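# Make the motorized tray slide fully out of its housing

## Task

Get the powered tray to extend out of its box to the end of its travel. The arms' feet, in metres with headings in degrees counter-clockwise from +x, are: arm1 at x=-0.61 y=+0.37 z=+0.80 facing -99; arm2 at x=-0.25 y=-0.35 z=+0.79 facing +83; arm3 at x=+0.16 y=+0.35 z=+0.74 facing -90; arm4 at x=+0.69 y=-0.36 z=+0.82 facing +79. It only counts if the tray stays fully out with no robot holding it there at the end.

## Robot and tools

ROBOTS. Four identical i2rt Big YAM arms, named arm1, arm2, arm3 and arm4. Each has six revolute joints, a two-finger gripper, and a wrist camera that sits on top of the hand looking toward the fingertips when joints 1 and 6 are zero and the hand is level and pointing forward. Reach is roughly 1.0 m from the joint-1 axis. Joints move at different speeds, so the hand can sweep a wide, curved path between two postures. Two fixed room cameras, cam_high and cam_low, also exist.

FRAME. One shared scene frame, origin on the floor, +z up. Foot positions and headings are in the task text (headings in degrees counter-clockwise from +x). 'hand' means the point midway between the fingertips; its z axis runs along the fingers and the fingers open along its y axis. Hand poses are computed from each foot's true placement, which is never printed.

JOINTS (all absolute targets, radians except the gripper; tolerance for 'done' in brackets):
- joint1_rad: -2.879 to 2.879 [0.045]. Yaws the arm about its foot, positive counter-clockwise seen from above; 0 means the arm extends along the foot's heading.
- joint2_rad: 0 to 3.141 [0.14]. Shoulder; 0 has the upper arm roughly level pointing backward, increasing lifts it and then brings it forward.
- joint3_rad: 0 to 3.019 [0.09]. Elbow; 0 is fully folded, increasing opens it.
- joint4_rad: -1.692 to 1.57 [0.055]. Hand pitch; positive tips the fingers up.
- joint5_rad: -1.57 to 1.57 [0.03]. Sideways hand swing; positive toward the arm's right.
- joint6_rad: -2.094 to 2.094 [0.035]. Hand roll; positive is clockwise viewed from behind the hand.
- gripper_m: 0 to 0.093 metres [0.003], the fingertip gap. Each finger pad can press about 50 to 62 N, some less.

TOOLS.
- execute_actions(actions, cameras). actions is a list holding either one action or nothing. An action is an object keyed by arm name; each arm's value is {"joints": {...}} with any subset of the seven keys above as absolute targets (not offsets). Every arm listed starts moving at once; they may finish at different moments and do not wait for one another. An empty list moves nothing and just reports state and images. cameras is a list of camera names (arm1_cam_wrist to arm4_cam_wrist, cam_high, cam_low, or "all"); omitted, null or ["all"] gives every camera, [] gives none. Any unknown key, unknown camera or out-of-range number rejects the whole call and nothing moves. Example: {"arm2": {"joints": {"joint1_rad": 0.3, "gripper_m": 0.05}}}.
- wait(seconds): 0 to 10. Commands nothing; the scene keeps running and the same state and images come back.
- zoom_image(camera, region): region is [x0, y0, x1, y1] pixels in that camera's latest full image, origin at top-left, at most 504 by 504. Only cameras present in the latest result can be zoomed.
- read_manual(section): returns licence text only ("licences"); no motion.
- finished_scene(scene): pass the current scene's integer number. Irreversible; the result reports success and gives the next task if any. Replying without any tool call ends everything.

RESULTS. Each call returns every robot's state plus images, with a 'pictures' line listing the cameras in image order. joint_positions gives readings; gripper_m is the sum of the two finger joints. Joint torques are total drive output per arm joint, with per-unit offset, scale and noise; they are nonzero even in free air, and friction can mask or mimic load. joint_status tells how each commanded motion ended:
- off_target: settled away from the target and may still be pushing.
- contact_stop or time_out: the joint keeps its current position; a timed-out joint may instead keep a target near where it stopped and keep pushing (shown under on_its_own).
- not_followed, with a 'joint command not followed' line and usually a 'cause:' line: a self/inter-arm clearance check withheld that arm's joint targets (the gripper part still runs). The arm may retry them on later actions until valid targets arrive or the path clears.
on_its_own lists what this call did not command; 'held at' is the target being held, not the position. Joints or arms left out of an action may still drive toward old targets, and joint_status won't show that. A MOTOR HOT line warns from 85 °C; an OVER-TEMPERATURE FAULT line means an arm reached 100 °C, went limp and fell; its unfinished keys then read limit_stop_at_motor_heat, and you should resend them. If a result reports a stop, the remaining movement calls in that reply are skipped.

CAUTIONS. Arms do not halt on contact; they keep pushing and can push hard, which heats motors over minutes, including while you are composing the next reply (the robot holds the last command meanwhile). To relieve a push, command the joint its reported position. Tiny target changes may not move a joint. A joint holding weight sags. Hard pressing between two robots fails the run, and a hard collision may; no state line reports arm-to-arm contact, and the clearance check can be late and ignores fingers, gripper bodies and wrist cameras. Objects touching arms are fine. Avoid drops, slips, slams and heavy shoving. The tray must remain extended by itself before you end the scene.

Each tool is called after ">>>" by a JSON object that holds its "method" and its "body", one argument or row to a line.

## Session

>>> {"method": "execute_actions", "body": {
  "actions": []
}}

Scene clock: 0.00 s.
Joint torques (N m, as the arm reports them, + toward a larger angle): no reading
Motor temperatures (°C, as the motors report them): arm1=[29 29 28 29 28 27] | arm2=[29 30 28 29 29 26] | arm3=[27 30 29 26 30 29] | arm4=[27 29 29 27 27 27]
arm1.joint_positions: joint1_rad=-0.006 joint2_rad=+0.390 joint3_rad=+1.597 joint4_rad=-1.586 joint5_rad=+0.026 joint6_rad=+0.450 gripper_m=+0.094
arm1.joint_status: not commanded
arm1.hand: x=-0.6195 y=+0.3022 z=+1.3979 quat_wxyz=(-0.439, -0.739, -0.379, +0.342) (m; scene frame)
arm2.joint_positions: joint1_rad=-0.440 joint2_rad=+0.453 joint3_rad=+1.421 joint4_rad=-1.528 joint5_rad=+0.190 joint6_rad=+0.000 gripper_m=+0.095
arm2.joint_status: not commanded
arm2.hand: x=-0.1482 y=-0.2568 z=+1.3355 quat_wxyz=(-0.461, +0.376, -0.787, -0.165) (m; scene frame)
arm3.joint_positions: joint1_rad=+0.698 joint2_rad=+0.292 joint3_rad=+1.509 joint4_rad=-1.547 joint5_rad=-0.031 joint6_rad=-0.446 gripper_m=+0.094
arm3.joint_status: not commanded
arm3.hand: x=+0.1910 y=+0.3218 z=+1.3180 quat_wxyz=(-0.466, -0.166, -0.797, +0.346) (m; scene frame)
arm4.joint_positions: joint1_rad=+0.099 joint2_rad=+0.301 joint3_rad=+1.371 joint4_rad=-1.334 joint5_rad=-0.089 joint6_rad=+0.230 gripper_m=+0.094
arm4.joint_status: not commanded
arm4.hand: x=+0.6891 y=-0.2609 z=+1.3952 quat_wxyz=(-0.374, +0.481, -0.630, -0.482) (m; scene frame)
pictures: arm1_cam_wrist, arm2_cam_wrist, arm3_cam_wrist, arm4_cam_wrist, cam_high, cam_low
Images, in order (width x height): arm1_cam_wrist 504x504, arm2_cam_wrist 504x504, arm3_cam_wrist 504x504, arm4_cam_wrist 504x504, cam_high 504x504, cam_low 504x504.

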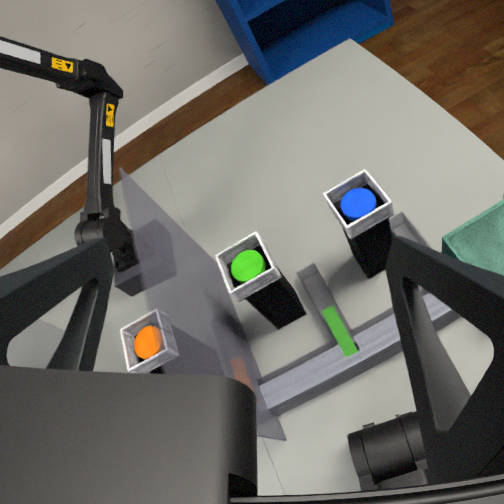

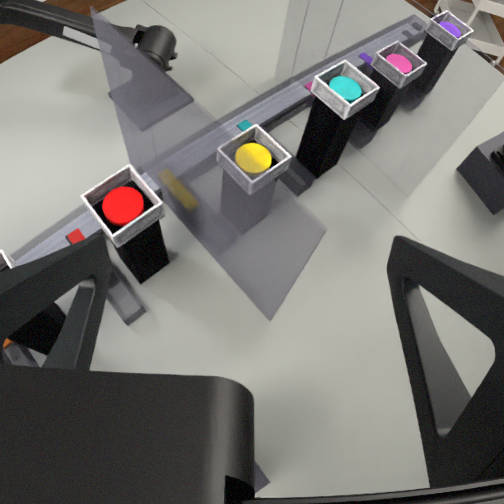

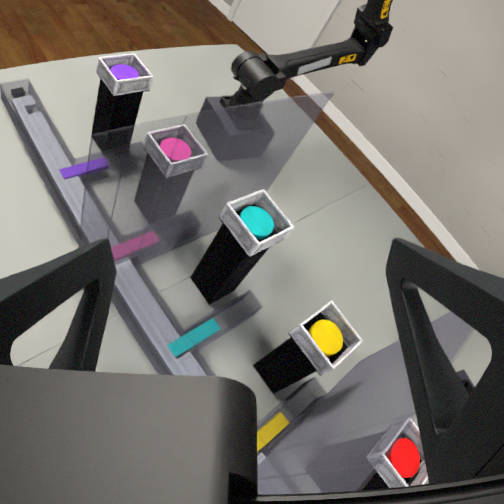

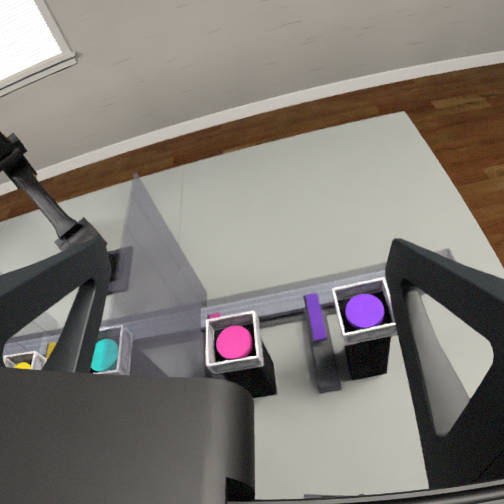

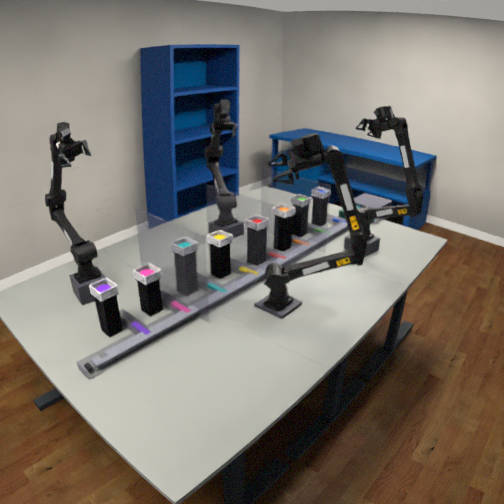

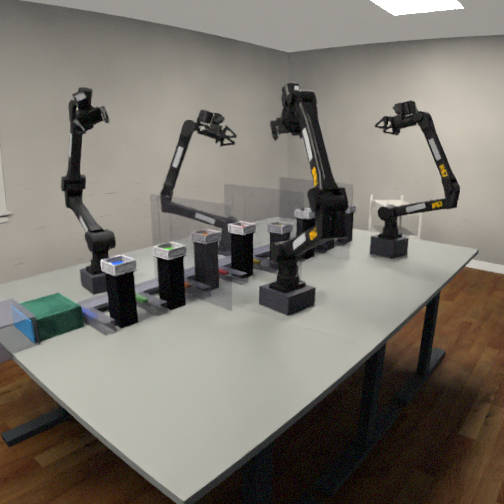

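>>> {"method": "zoom_image", "body": {
  "camera": "cam_low",
  "region": [0,220,260,380]
}}

>>> {"method": "zoom_image", "body": {
  "camera": "arm3_cam_wrist",
  "region": [0,40,240,240]
}}

>>> {"method": "execute_actions", "body": {
  "actions": [
    {"arm1":{"joints":{"joint1_rad":0,"joint2_rad":1.15,"joint3_rad":1.2,"joint4_rad":-1.4,"joint5_rad":0,"joint6_rad":0}},"arm2":{"joints":{"joint1_rad":0,"joint2_rad":1.15,"joint3_rad":1.2,"joint4_rad":-1.4,"joint5_rad":0,"joint6_rad":0}},"arm3":{"joints":{"joint1_rad":0,"joint2_rad":1.15,"joint3_rad":1.2,"joint4_rad":-1.4,"joint5_rad":0,"joint6_rad":0}},"arm4":{"joints":{"joint1_rad":0.15,"joint2_rad":1.15,"joint3_rad":1.2,"joint4_rad":-1.4,"joint5_rad":0,"joint6_rad":0}}}
  ]
}}

Region (0, 220, 260, 380) of cam_low's 504x504 image, scaled by 1.938, with more detail than that image has; it fills the top 310 rows of this view, and the rest is white.

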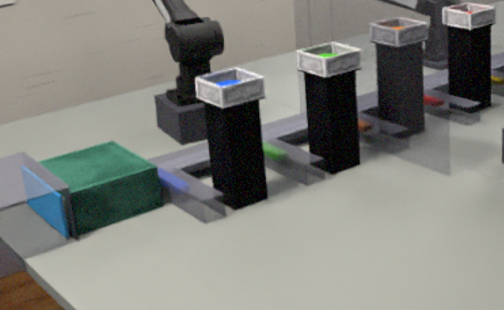

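Region (0, 40, 240, 240) of arm3_cam_wrist's 504x504 image, scaled by 2.100, with more detail than that image has.

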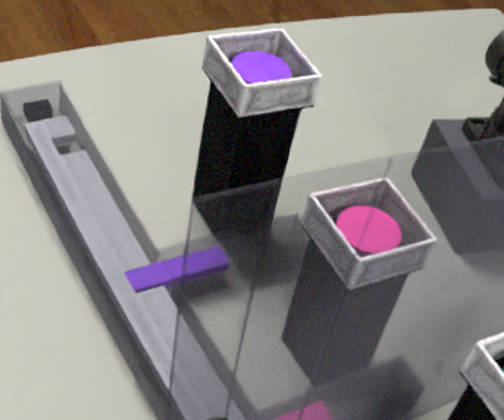

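Scene clock: 12.43 s.
Joint torques (N m, as the arm reports them, + toward a larger angle): arm1=[ 1.83 -9.82 10.89  1.13 -0.04 -0.06] | arm2=[-1.48 -6.63  8.55  1.22 -0.07  0.15] | arm3=[ 0.37 -8.66  9.53  1.5   0.15 -0.06] | arm4=[ 2.31 -8.67  8.39  0.61  0.12 -0.06]
Motor temperatures (°C, as the motors report them): arm1=[29 30 30 29 28 27] | arm2=[29 30 31 29 29 26] | arm3=[27 31 31 27 30 29] | arm4=[27 30 31 27 27 27]
arm1.joint_positions: joint1_rad=-0.006 joint2_rad=+1.160 joint3_rad=+1.183 joint4_rad=-1.408 joint5_rad=+0.002 joint6_rad=+0.014 gripper_m=+0.094
arm1.joint_status: all done
arm1.hand: x=-0.6637 y=+0.0108 z=+1.0635 quat_wxyz=(-0.055, -0.763, -0.641, +0.068) (m; scene frame)
arm2.joint_positions: joint1_rad=+0.001 joint2_rad=+1.151 joint3_rad=+1.197 joint4_rad=-1.406 joint5_rad=+0.002 joint6_rad=+0.000 gripper_m=+0.095
arm2.joint_status: all done
arm2.hand: x=-0.2039 y=+0.0106 z=+1.0769 quat_wxyz=(-0.080, +0.657, -0.746, -0.076) (m; scene frame)
arm3.joint_positions: joint1_rad=+0.000 joint2_rad=+1.144 joint3_rad=+1.191 joint4_rad=-1.411 joint5_rad=-0.003 joint6_rad=-0.012 gripper_m=+0.094
arm3.joint_status: all done
arm3.hand: x=+0.1580 y=-0.0057 z=+1.0147 quat_wxyz=(-0.072, -0.701, -0.706, +0.071) (m; scene frame)
arm4.joint_positions: joint1_rad=+0.139 joint2_rad=+1.153 joint3_rad=+1.205 joint4_rad=-1.389 joint5_rad=-0.003 joint6_rad=+0.014 gripper_m=+0.094
arm4.joint_status: all done
arm4.hand: x=+0.7142 y=+0.0069 z=+1.1028 quat_wxyz=(-0.083, +0.675, -0.728, -0.085) (m; scene frame)
pictures: arm1_cam_wrist, arm2_cam_wrist, arm3_cam_wrist, arm4_cam_wrist, cam_high, cam_low
Images, in order (width x height): arm1_cam_wrist 504x504, arm2_cam_wrist 504x504, arm3_cam_wrist 504x504, arm4_cam_wrist 504x504, cam_high 504x504, cam_low 504x504.

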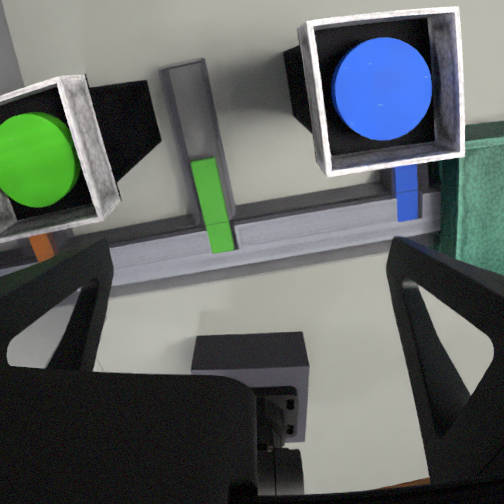

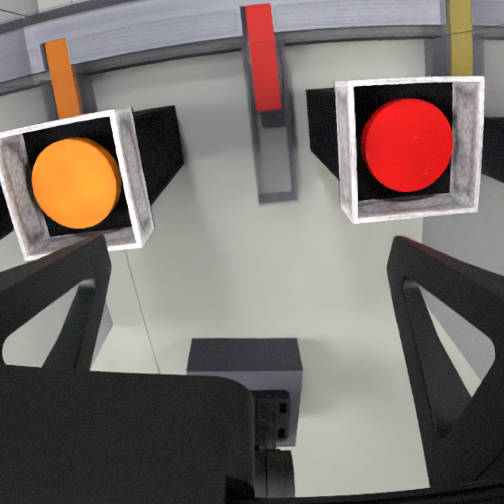

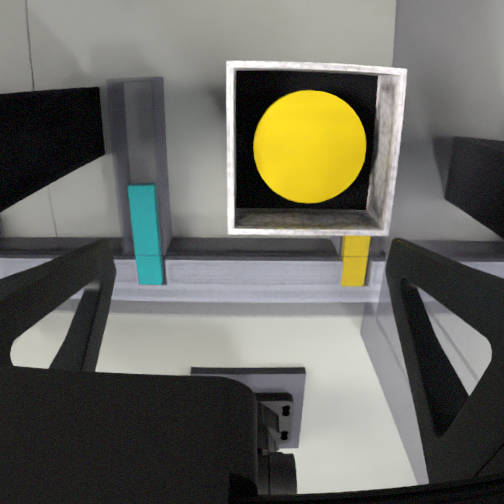

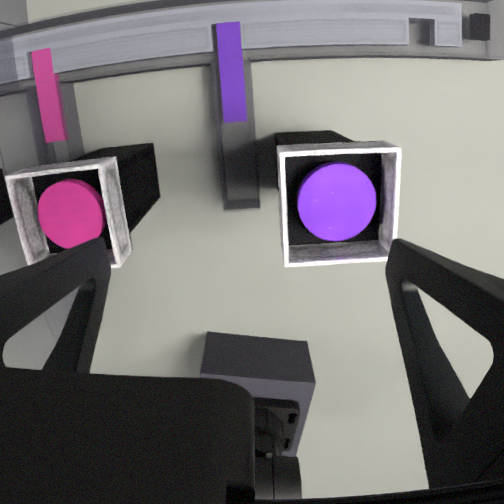

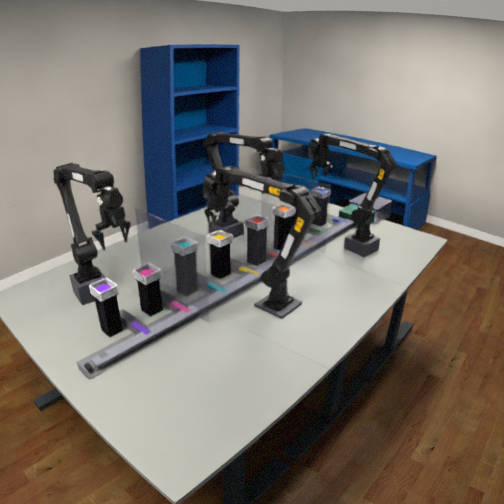

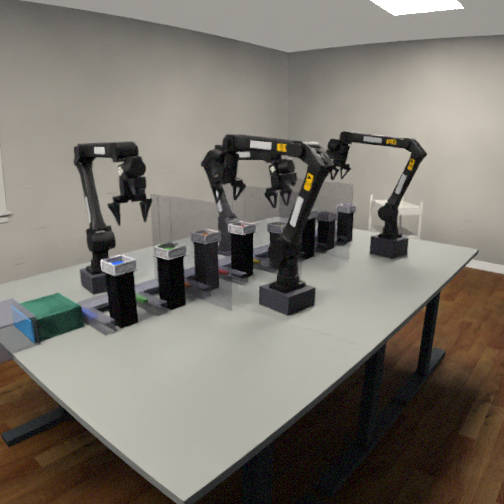

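>>> {"method": "zoom_image", "body": {
  "camera": "arm2_cam_wrist",
  "region": [0,0,300,130]
}}

>>> {"method": "zoom_image", "body": {
  "camera": "arm4_cam_wrist",
  "region": [0,0,300,130]
}}

>>> {"method": "zoom_image", "body": {
  "camera": "arm3_cam_wrist",
  "region": [100,220,400,320]
}}

>>> {"method": "zoom_image", "body": {
  "camera": "arm1_cam_wrist",
  "region": [150,150,480,290]
}}

Region (0, 0, 300, 130) of arm2_cam_wrist's 504x504 image, scaled by 1.680, with more detail than that image has; it fills the top 218 rows of this view, and the rest is white.

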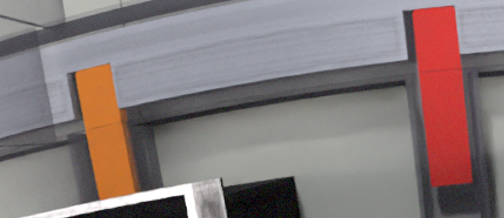

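Region (0, 0, 300, 130) of arm4_cam_wrist's 504x504 image, scaled by 1.680, with more detail than that image has; it fills the top 218 rows of this view, and the rest is white.

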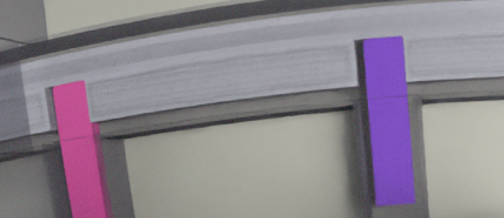

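Region (100, 220, 400, 320) of arm3_cam_wrist's 504x504 image, scaled by 1.680, with more detail than that image has.

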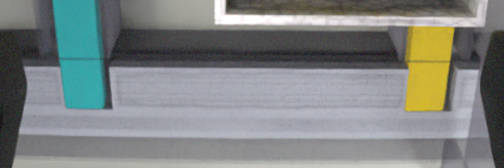

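Region (150, 150, 480, 290) of arm1_cam_wrist's 504x504 image, scaled by 1.527, with more detail than that image has; it fills the top 214 rows of this view, and the rest is white.

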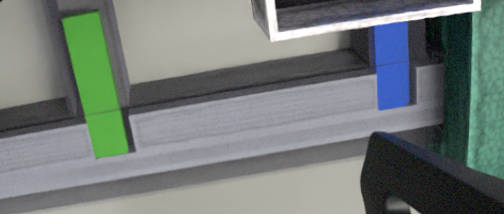

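>>> {"method": "execute_actions", "body": {
  "actions": [
    {"arm1":{"joints":{"joint1_rad":-0.22,"joint2_rad":1.44,"joint3_rad":1.29,"joint4_rad":-1.39,"gripper_m":0}},"arm2":{"joints":{"joint1_rad":0.333,"joint2_rad":1.279,"joint3_rad":1.14,"joint4_rad":-1.424,"gripper_m":0}},"arm3":{"joints":{"joint1_rad":-0.09,"joint2_rad":1.332,"joint3_rad":1.32,"joint4_rad":-1.55,"gripper_m":0}},"arm4":{"joints":{"joint1_rad":-0.07,"joint2_rad":1.269,"joint3_rad":1.05,"joint4_rad":-1.34,"gripper_m":0}}}
  ]
}}

>>> {"method": "zoom_image", "body": {
  "camera": "cam_high",
  "region": [60,140,400,340]
}}

Scene clock: 40.83 s.
Joint torques (N m, as the arm reports them, + toward a larger angle): arm1=[  2.36 -13.8   12.     0.78   0.05  -0.03] | arm2=[-2.12 -9.26  7.94  0.27 -0.02  0.14] | arm3=[  0.44 -12.57  11.12  -0.13   0.13  -0.04] | arm4=[ 1.12 -9.75  8.4   1.07  0.   -0.05]
Motor temperatures (°C, as the motors report them): arm1=[29 30 36 29 28 28] | arm2=[29 31 34 29 29 26] | arm3=[27 31 38 27 30 30] | arm4=[27 30 36 27 27 27]
arm1.joint_positions: joint1_rad=-0.226 joint2_rad=+1.451 joint3_rad=+1.250 joint4_rad=-1.400 joint5_rad=+0.000 joint6_rad=+0.013 gripper_m=+0.000
arm1.joint_status: all done
arm1.hand: x=-0.7584 y=-0.0145 z=+0.9843 quat_wxyz=(+0.014, -0.831, -0.556, -0.014) (m; scene frame)
arm2.joint_positions: joint1_rad=+0.340 joint2_rad=+1.292 joint3_rad=+1.142 joint4_rad=-1.418 joint5_rad=+0.001 joint6_rad=+0.000 gripper_m=+0.001
arm2.joint_status: all done
arm2.hand: x=-0.3265 y=+0.0047 z=+1.0069 quat_wxyz=(-0.002, +0.778, -0.628, -0.007) (m; scene frame)
arm3.joint_positions: joint1_rad=-0.092 joint2_rad=+1.335 joint3_rad=+1.285 joint4_rad=-1.535 joint5_rad=-0.002 joint6_rad=-0.011 gripper_m=+0.000
arm3.joint_status: all done
arm3.hand: x=+0.1232 y=-0.0225 z=+0.9837 quat_wxyz=(+0.005, -0.737, -0.676, -0.007) (m; scene frame)
arm4.joint_positions: joint1_rad=-0.070 joint2_rad=+1.269 joint3_rad=+1.048 joint4_rad=-1.349 joint5_rad=-0.001 joint6_rad=+0.013 gripper_m=+0.001
arm4.joint_status: all done
arm4.hand: x=+0.7841 y=-0.0261 z=+0.9997 quat_wxyz=(+0.001, +0.601, -0.799, -0.004) (m; scene frame)
pictures: arm1_cam_wrist, arm2_cam_wrist, arm3_cam_wrist, arm4_cam_wrist, cam_high, cam_low
Images, in order (width x height): arm1_cam_wrist 504x504, arm2_cam_wrist 504x504, arm3_cam_wrist 504x504, arm4_cam_wrist 504x504, cam_high 504x504, cam_low 504x504.

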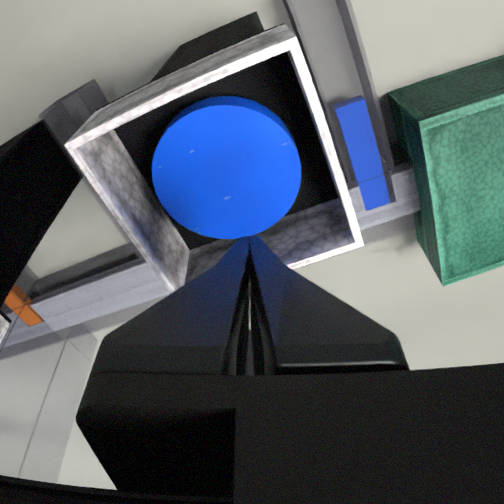

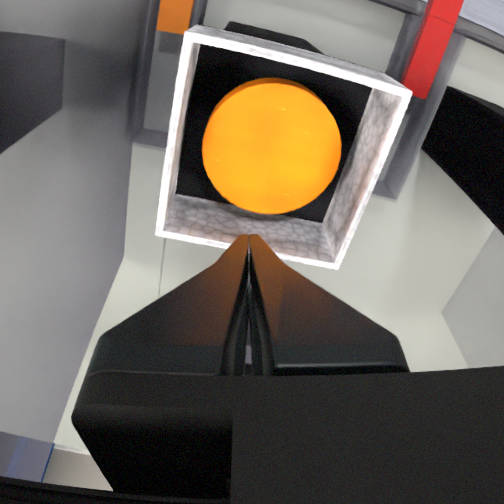

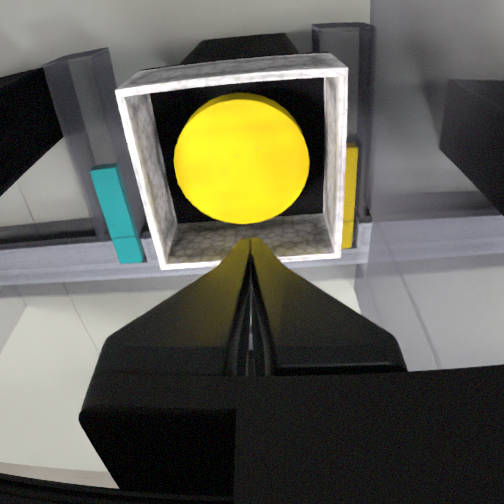

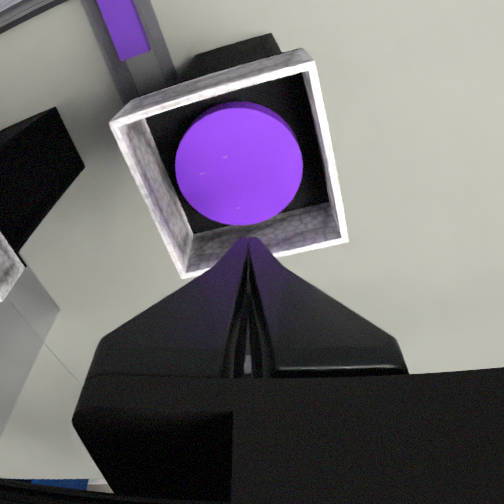

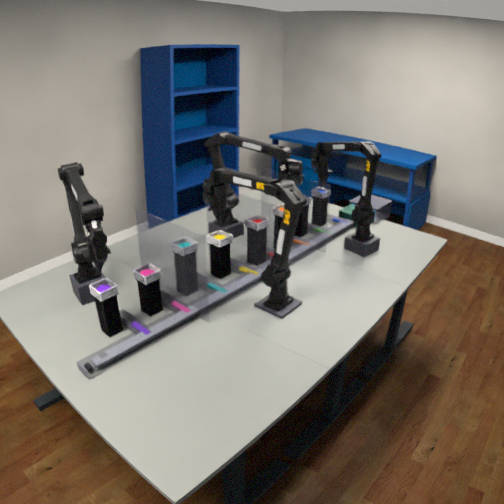

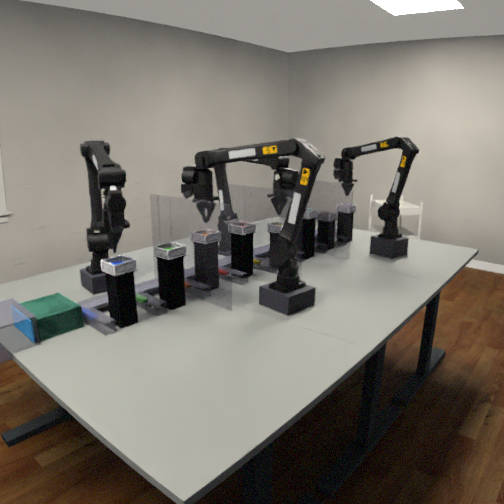

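Region (60, 140, 400, 340) of cam_high's 504x504 image, scaled by 1.482, with more detail than that image has; it fills the top 296 rows of this view, and the rest is white.

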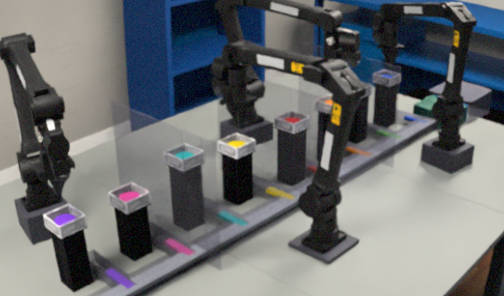

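>>> {"method": "execute_actions", "body": {
  "actions": [
    {"arm1":{"joints":{"joint1_rad":-0.195,"joint2_rad":1.56}},"arm2":{"joints":{"joint1_rad":0.305,"joint2_rad":1.44}},"arm3":{"joints":{"joint2_rad":1.48}},"arm4":{"joints":{"joint2_rad":1.44}}}
  ]
}}

Scene clock: 45.27 s.
Joint torques (N m, as the arm reports them, + toward a larger angle): arm1=[  1.57 -12.96  11.46   0.48   0.04  -0.1 ] | arm2=[ -1.61 -11.08   7.44  -0.03  -0.02   0.15] | arm3=[  0.38 -13.84  10.45  -0.23   0.1   -0.05] | arm4=[  1.29 -12.1    7.71   0.62   0.01  -0.07]
Motor temperatures (°C, as the motors report them): arm1=[29 31 37 29 28 28] | arm2=[29 31 34 29 29 26] | arm3=[27 31 39 27 30 30] | arm4=[27 30 36 27 27 27]
arm1.joint_positions: joint1_rad=-0.201 joint2_rad=+1.551 joint3_rad=+1.251 joint4_rad=-1.400 joint5_rad=+0.000 joint6_rad=+0.013 gripper_m=+0.000
arm1.joint_status: all done
arm1.hand: x=-0.7504 y=-0.0219 z=+0.9449 quat_wxyz=(+0.043, -0.822, -0.565, -0.055) (m; scene frame)
arm2.joint_positions: joint1_rad=+0.307 joint2_rad=+1.451 joint3_rad=+1.142 joint4_rad=-1.419 joint5_rad=+0.001 joint6_rad=+0.000 gripper_m=+0.001
arm2.joint_status: all done
arm2.hand: x=-0.3168 y=+0.0155 z=+0.9524 quat_wxyz=(+0.049, +0.766, -0.639, +0.054) (m; scene frame)
arm3.joint_positions: joint1_rad=-0.092 joint2_rad=+1.480 joint3_rad=+1.289 joint4_rad=-1.538 joint5_rad=-0.002 joint6_rad=-0.011 gripper_m=+0.000
arm3.joint_status: all done
arm3.hand: x=+0.1219 y=-0.0361 z=+0.9326 quat_wxyz=(+0.053, -0.734, -0.674, -0.061) (m; scene frame)
arm4.joint_positions: joint1_rad=-0.070 joint2_rad=+1.443 joint3_rad=+1.048 joint4_rad=-1.348 joint5_rad=-0.001 joint6_rad=+0.013 gripper_m=+0.001
arm4.joint_status: all done
arm4.hand: x=+0.7849 y=-0.0217 z=+0.9427 quat_wxyz=(+0.069, +0.599, -0.796, +0.049) (m; scene frame)
pictures: arm1_cam_wrist, arm2_cam_wrist, arm3_cam_wrist, arm4_cam_wrist, cam_high, cam_low
Images, in order (width x height): arm1_cam_wrist 504x504, arm2_cam_wrist 504x504, arm3_cam_wrist 504x504, arm4_cam_wrist 504x504, cam_high 504x504, cam_low 504x504.

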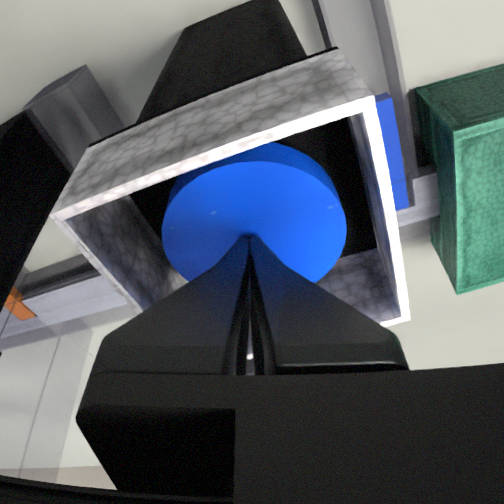

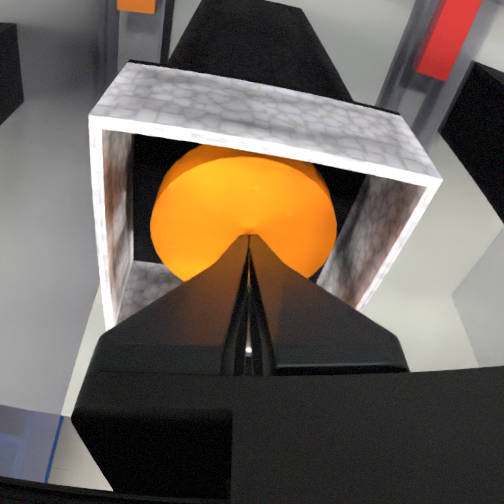

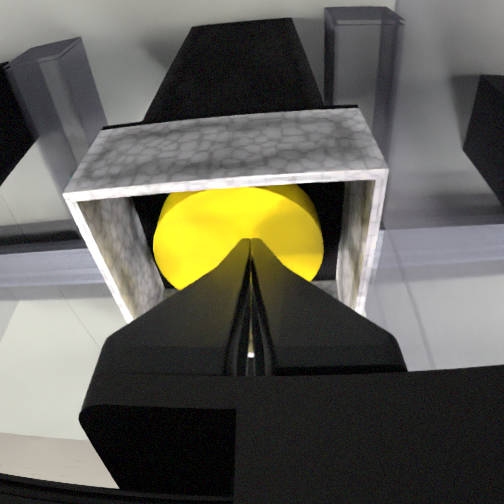

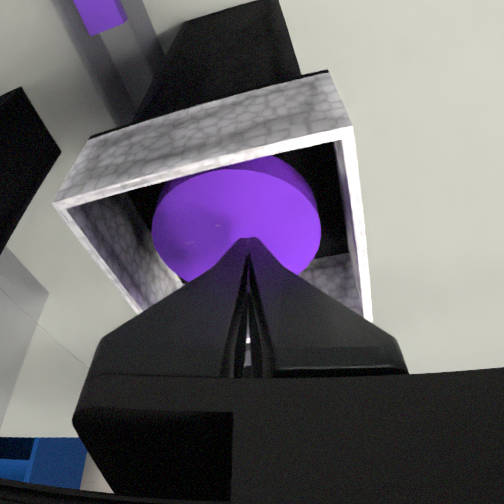

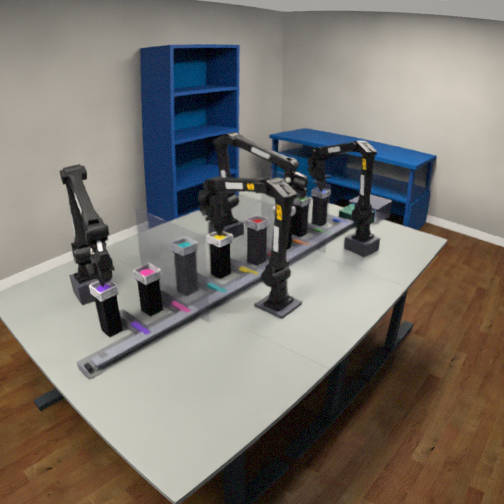

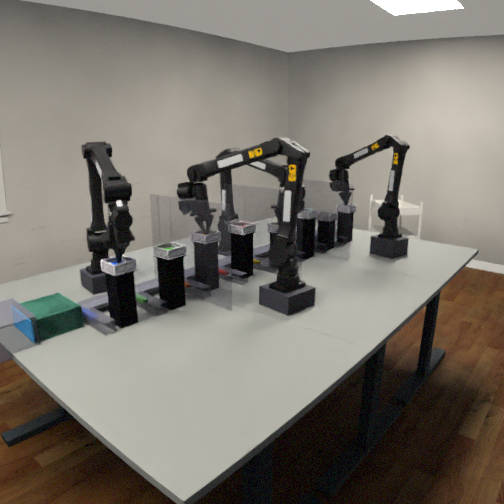

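>>> {"method": "execute_actions", "body": {
  "actions": [
    {"arm1":{"joints":{"joint2_rad":1.63}},"arm2":{"joints":{"joint2_rad":1.51}},"arm3":{"joints":{"joint2_rad":1.56,"joint4_rad":-1.58}},"arm4":{"joints":{"joint2_rad":1.53,"joint4_rad":-1.37}}}
  ]
}}

>>> {"method": "execute_actions", "body": {
  "actions": [
    {"arm1":{"joints":{"joint2_rad":1.38}},"arm2":{"joints":{"joint2_rad":1.28}},"arm3":{"joints":{"joint2_rad":1.3}},"arm4":{"joints":{"joint2_rad":1.27}}}
  ],
  "cameras": ["cam_high"]
}}

>>> {"method": "execute_actions", "body": {
  "actions": [
    {"arm1":{"joints":{"joint1_rad":0.36,"joint2_rad":1.36,"joint3_rad":1.21,"joint6_rad":0.2}},"arm2":{"joints":{"joint1_rad":-0.27,"joint2_rad":1.35,"joint3_rad":1.21,"joint6_rad":-0.39}},"arm3":{"joints":{"joint1_rad":0.46,"joint2_rad":1.41,"joint3_rad":1.43,"joint6_rad":0.46}},"arm4":{"joints":{"joint1_rad":0.57,"joint2_rad":1.3,"joint3_rad":1.09,"joint6_rad":0.38}}}
  ]
}}

Scene clock: 60.57 s.
Joint torques (N m, as the arm reports them, + toward a larger angle): arm1=[  1.37 -11.04  10.2    0.43   0.02  -0.04] | arm2=[-1.62 -7.77  7.39 -0.04 -0.03  0.14] | arm3=[  0.46 -11.92   9.42  -0.04   0.13  -0.03] | arm4=[  1.16 -10.39   7.3   -0.24   0.01  -0.06]
Motor temperatures (°C, as the motors report them): arm1=[29 31 38 29 28 28] | arm2=[29 32 34 29 29 26] | arm3=[27 32 41 26 30 30] | arm4=[27 31 36 27 27 27]
arm1.joint_positions: joint1_rad=-0.201 joint2_rad=+1.584 joint3_rad=+1.264 joint4_rad=-1.402 joint5_rad=+0.000 joint6_rad=+0.013 gripper_m=+0.000
arm1.joint_status: all done
arm1.hand: x=-0.7521 y=-0.0263 z=+0.9364 quat_wxyz=(+0.049, -0.821, -0.565, -0.064) (m; scene frame)
arm2.joint_positions: joint1_rad=+0.307 joint2_rad=+1.477 joint3_rad=+1.142 joint4_rad=-1.422 joint5_rad=+0.001 joint6_rad=+0.000 gripper_m=+0.001
arm2.joint_status: all done
arm2.hand: x=-0.3169 y=+0.0154 z=+0.9432 quat_wxyz=(+0.058, +0.765, -0.638, +0.065) (m; scene frame)
arm3.joint_positions: joint1_rad=-0.092 joint2_rad=+1.523 joint3_rad=+1.301 joint4_rad=-1.579 joint5_rad=-0.002 joint6_rad=-0.011 gripper_m=+0.000
arm3.joint_status: all done
arm3.hand: x=+0.1222 y=-0.0328 z=+0.9224 quat_wxyz=(+0.077, -0.732, -0.671, -0.087) (m; scene frame)
arm4.joint_positions: joint1_rad=-0.070 joint2_rad=+1.504 joint3_rad=+1.050 joint4_rad=-1.364 joint5_rad=-0.001 joint6_rad=+0.013 gripper_m=+0.001
arm4.joint_status: all done
arm4.hand: x=+0.7838 y=-0.0253 z=+0.9243 quat_wxyz=(+0.098, +0.597, -0.793, +0.072) (m; scene frame)
pictures: arm1_cam_wrist, arm2_cam_wrist, arm3_cam_wrist, arm4_cam_wrist, cam_high, cam_low
Images, in order (width x height): arm1_cam_wrist 504x504, arm2_cam_wrist 504x504, arm3_cam_wrist 504x504, arm4_cam_wrist 504x504, cam_high 504x504, cam_low 504x504.

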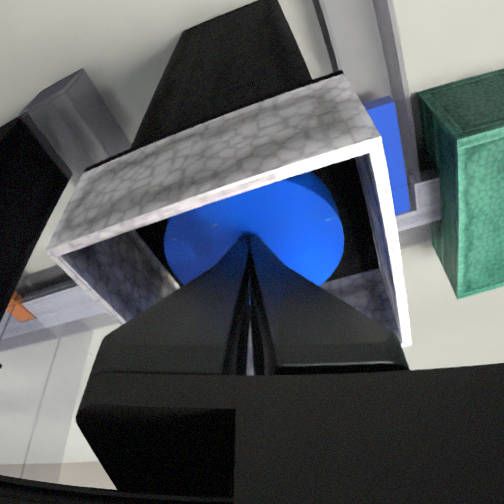

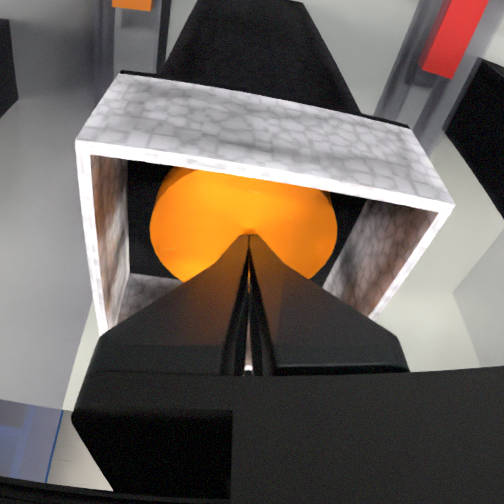

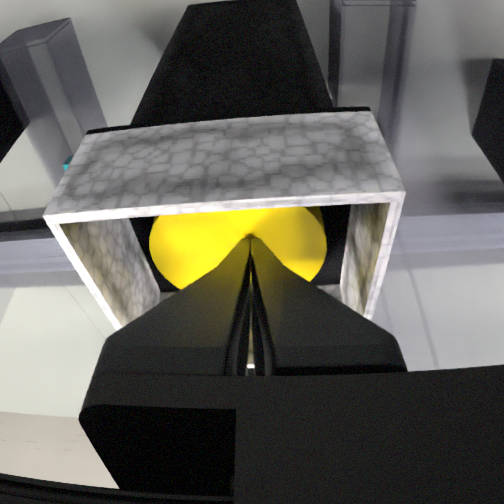

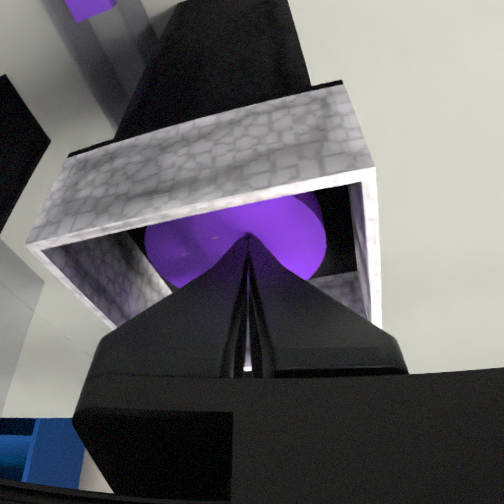

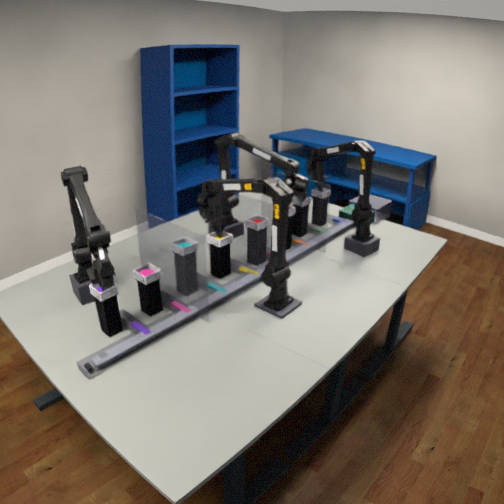

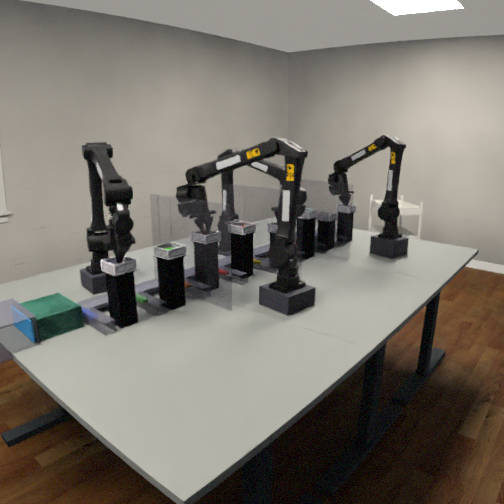

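Scene clock: 61.80 s.
Joint torques (N m, as the arm reports them, + toward a larger angle): arm1=[  2.47 -10.63  11.28   0.96   0.04  -0.08] | arm2=[-1.64 -6.96  7.89  0.49 -0.02  0.14] | arm3=[  0.71 -10.61   9.86   0.58   0.13  -0.06] | arm4=[ 1.2  -8.68  8.29  0.36  0.01 -0.06]
Motor temperatures (°C, as the motors report them): arm1=[29 32 38 29 28 28] | arm2=[29 32 34 29 29 26] | arm3=[27 32 41 26 30 30] | arm4=[27 31 36 27 27 27]
arm1.joint_positions: joint1_rad=-0.201 joint2_rad=+1.372 joint3_rad=+1.264 joint4_rad=-1.400 joint5_rad=+0.000 joint6_rad=+0.013 gripper_m=+0.000
arm1.joint_status: all done
arm1.hand: x=-0.7479 y=-0.0165 z=+1.0200 quat_wxyz=(-0.012, -0.824, -0.566, +0.023) (m; scene frame)
arm2.joint_positions: joint1_rad=+0.307 joint2_rad=+1.267 joint3_rad=+1.142 joint4_rad=-1.422 joint5_rad=+0.001 joint6_rad=+0.000 gripper_m=+0.001
arm2.joint_status: all done
arm2.hand: x=-0.3143 y=+0.0039 z=+1.0152 quat_wxyz=(-0.009, +0.768, -0.640, -0.015) (m; scene frame)
arm3.joint_positions: joint1_rad=-0.092 joint2_rad=+1.291 joint3_rad=+1.301 joint4_rad=-1.579 joint5_rad=-0.002 joint6_rad=-0.011 gripper_m=+0.000
arm3.joint_status: all done
arm3.hand: x=+0.1244 y=-0.0100 z=+1.0051 quat_wxyz=(+0.000, -0.737, -0.676, -0.001) (m; scene frame)
arm4.joint_positions: joint1_rad=-0.070 joint2_rad=+1.258 joint3_rad=+1.050 joint4_rad=-1.364 joint5_rad=-0.001 joint6_rad=+0.013 gripper_m=+0.001
arm4.joint_status: all done
arm4.hand: x=+0.7831 y=-0.0296 z=+1.0040 quat_wxyz=(+0.001, +0.601, -0.799, -0.003) (m; scene frame)
pictures: cam_high
Images, in order (width x height): cam_high 504x504.

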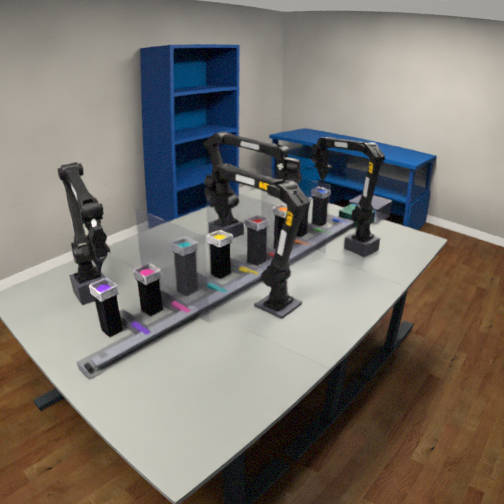

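Scene clock: 63.30 s.
Joint torques (N m, as the arm reports them, + toward a larger angle): arm1=[  1.26 -13.09   8.38   0.83   0.07   0.25] | arm2=[-0.96 -9.21 11.83  0.31 -0.05 -0.02] | arm3=[ -0.28 -13.31  11.31   0.36   0.16  -0.08] | arm4=[ 1.84 -9.28 11.16  0.29  0.03  0.19]
Motor temperatures (°C, as the motors report them): arm1=[29 32 38 29 28 28] | arm2=[29 32 35 29 29 26] | arm3=[27 32 42 26 30 30] | arm4=[27 31 37 27 27 27]
arm1.joint_positions: joint1_rad=+0.361 joint2_rad=+1.369 joint3_rad=+1.214 joint4_rad=-1.400 joint5_rad=-0.001 joint6_rad=+0.186 gripper_m=+0.000
arm1.joint_status: all done
arm1.hand: x=-0.5250 y=-0.0184 z=+1.0014 quat_wxyz=(-0.002, -0.699, -0.715, +0.001) (m; scene frame)
arm2.joint_positions: joint1_rad=-0.274 joint2_rad=+1.353 joint3_rad=+1.155 joint4_rad=-1.422 joint5_rad=+0.000 joint6_rad=-0.374 gripper_m=+0.001
arm2.joint_status: all done
arm2.hand: x=-0.1064 y=-0.0090 z=+0.9888 quat_wxyz=(+0.022, +0.698, -0.716, +0.003) (m; scene frame)
arm3.joint_positions: joint1_rad=+0.467 joint2_rad=+1.413 joint3_rad=+1.392 joint4_rad=-1.579 joint5_rad=-0.001 joint6_rad=+0.448 gripper_m=+0.000
arm3.joint_status: all done
arm3.hand: x=+0.3396 y=-0.0085 z=+0.9956 quat_wxyz=(+0.014, -0.702, -0.712, -0.006) (m; scene frame)
arm4.joint_positions: joint1_rad=+0.564 joint2_rad=+1.292 joint3_rad=+1.050 joint4_rad=-1.364 joint5_rad=+0.000 joint6_rad=+0.366 gripper_m=+0.001
arm4.joint_status: all done
arm4.hand: x=+0.5689 y=-0.0380 z=+0.9941 quat_wxyz=(+0.008, +0.707, -0.707, +0.013) (m; scene frame)
pictures: arm1_cam_wrist, arm2_cam_wrist, arm3_cam_wrist, arm4_cam_wrist, cam_high, cam_low
Images, in order (width x height): arm1_cam_wrist 504x504, arm2_cam_wrist 504x504, arm3_cam_wrist 504x504, arm4_cam_wrist 504x504, cam_high 504x504, cam_low 504x504.

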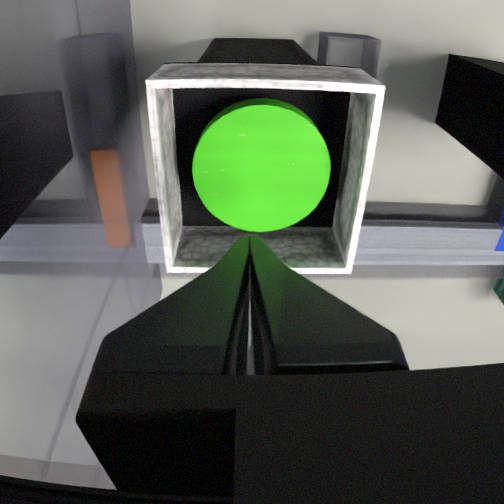

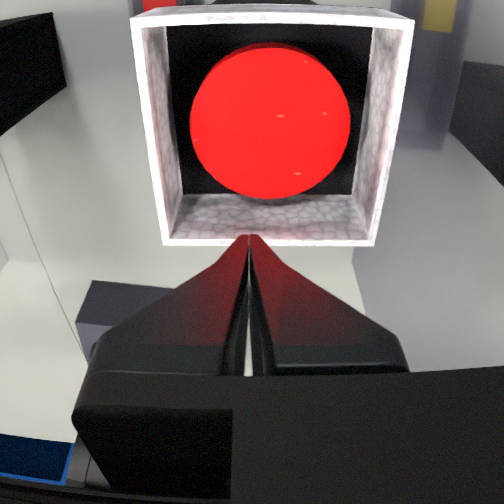

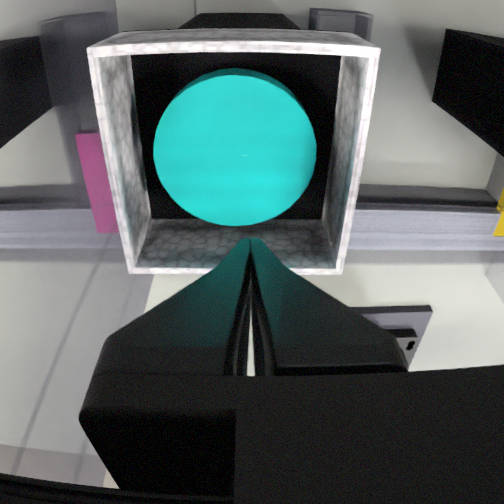

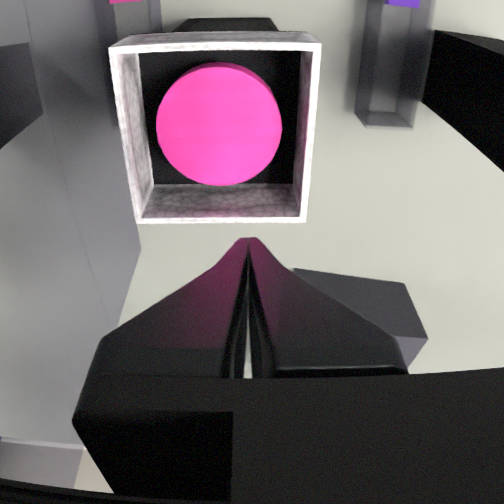

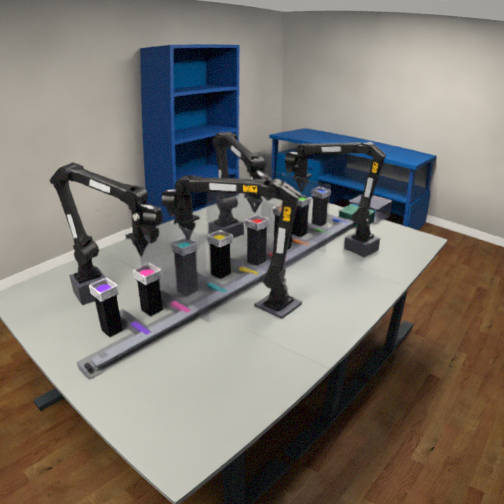

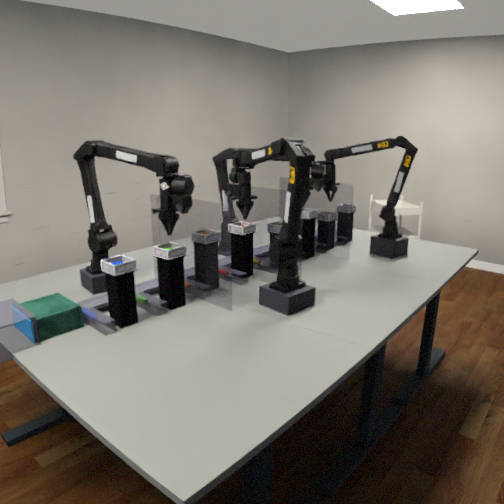

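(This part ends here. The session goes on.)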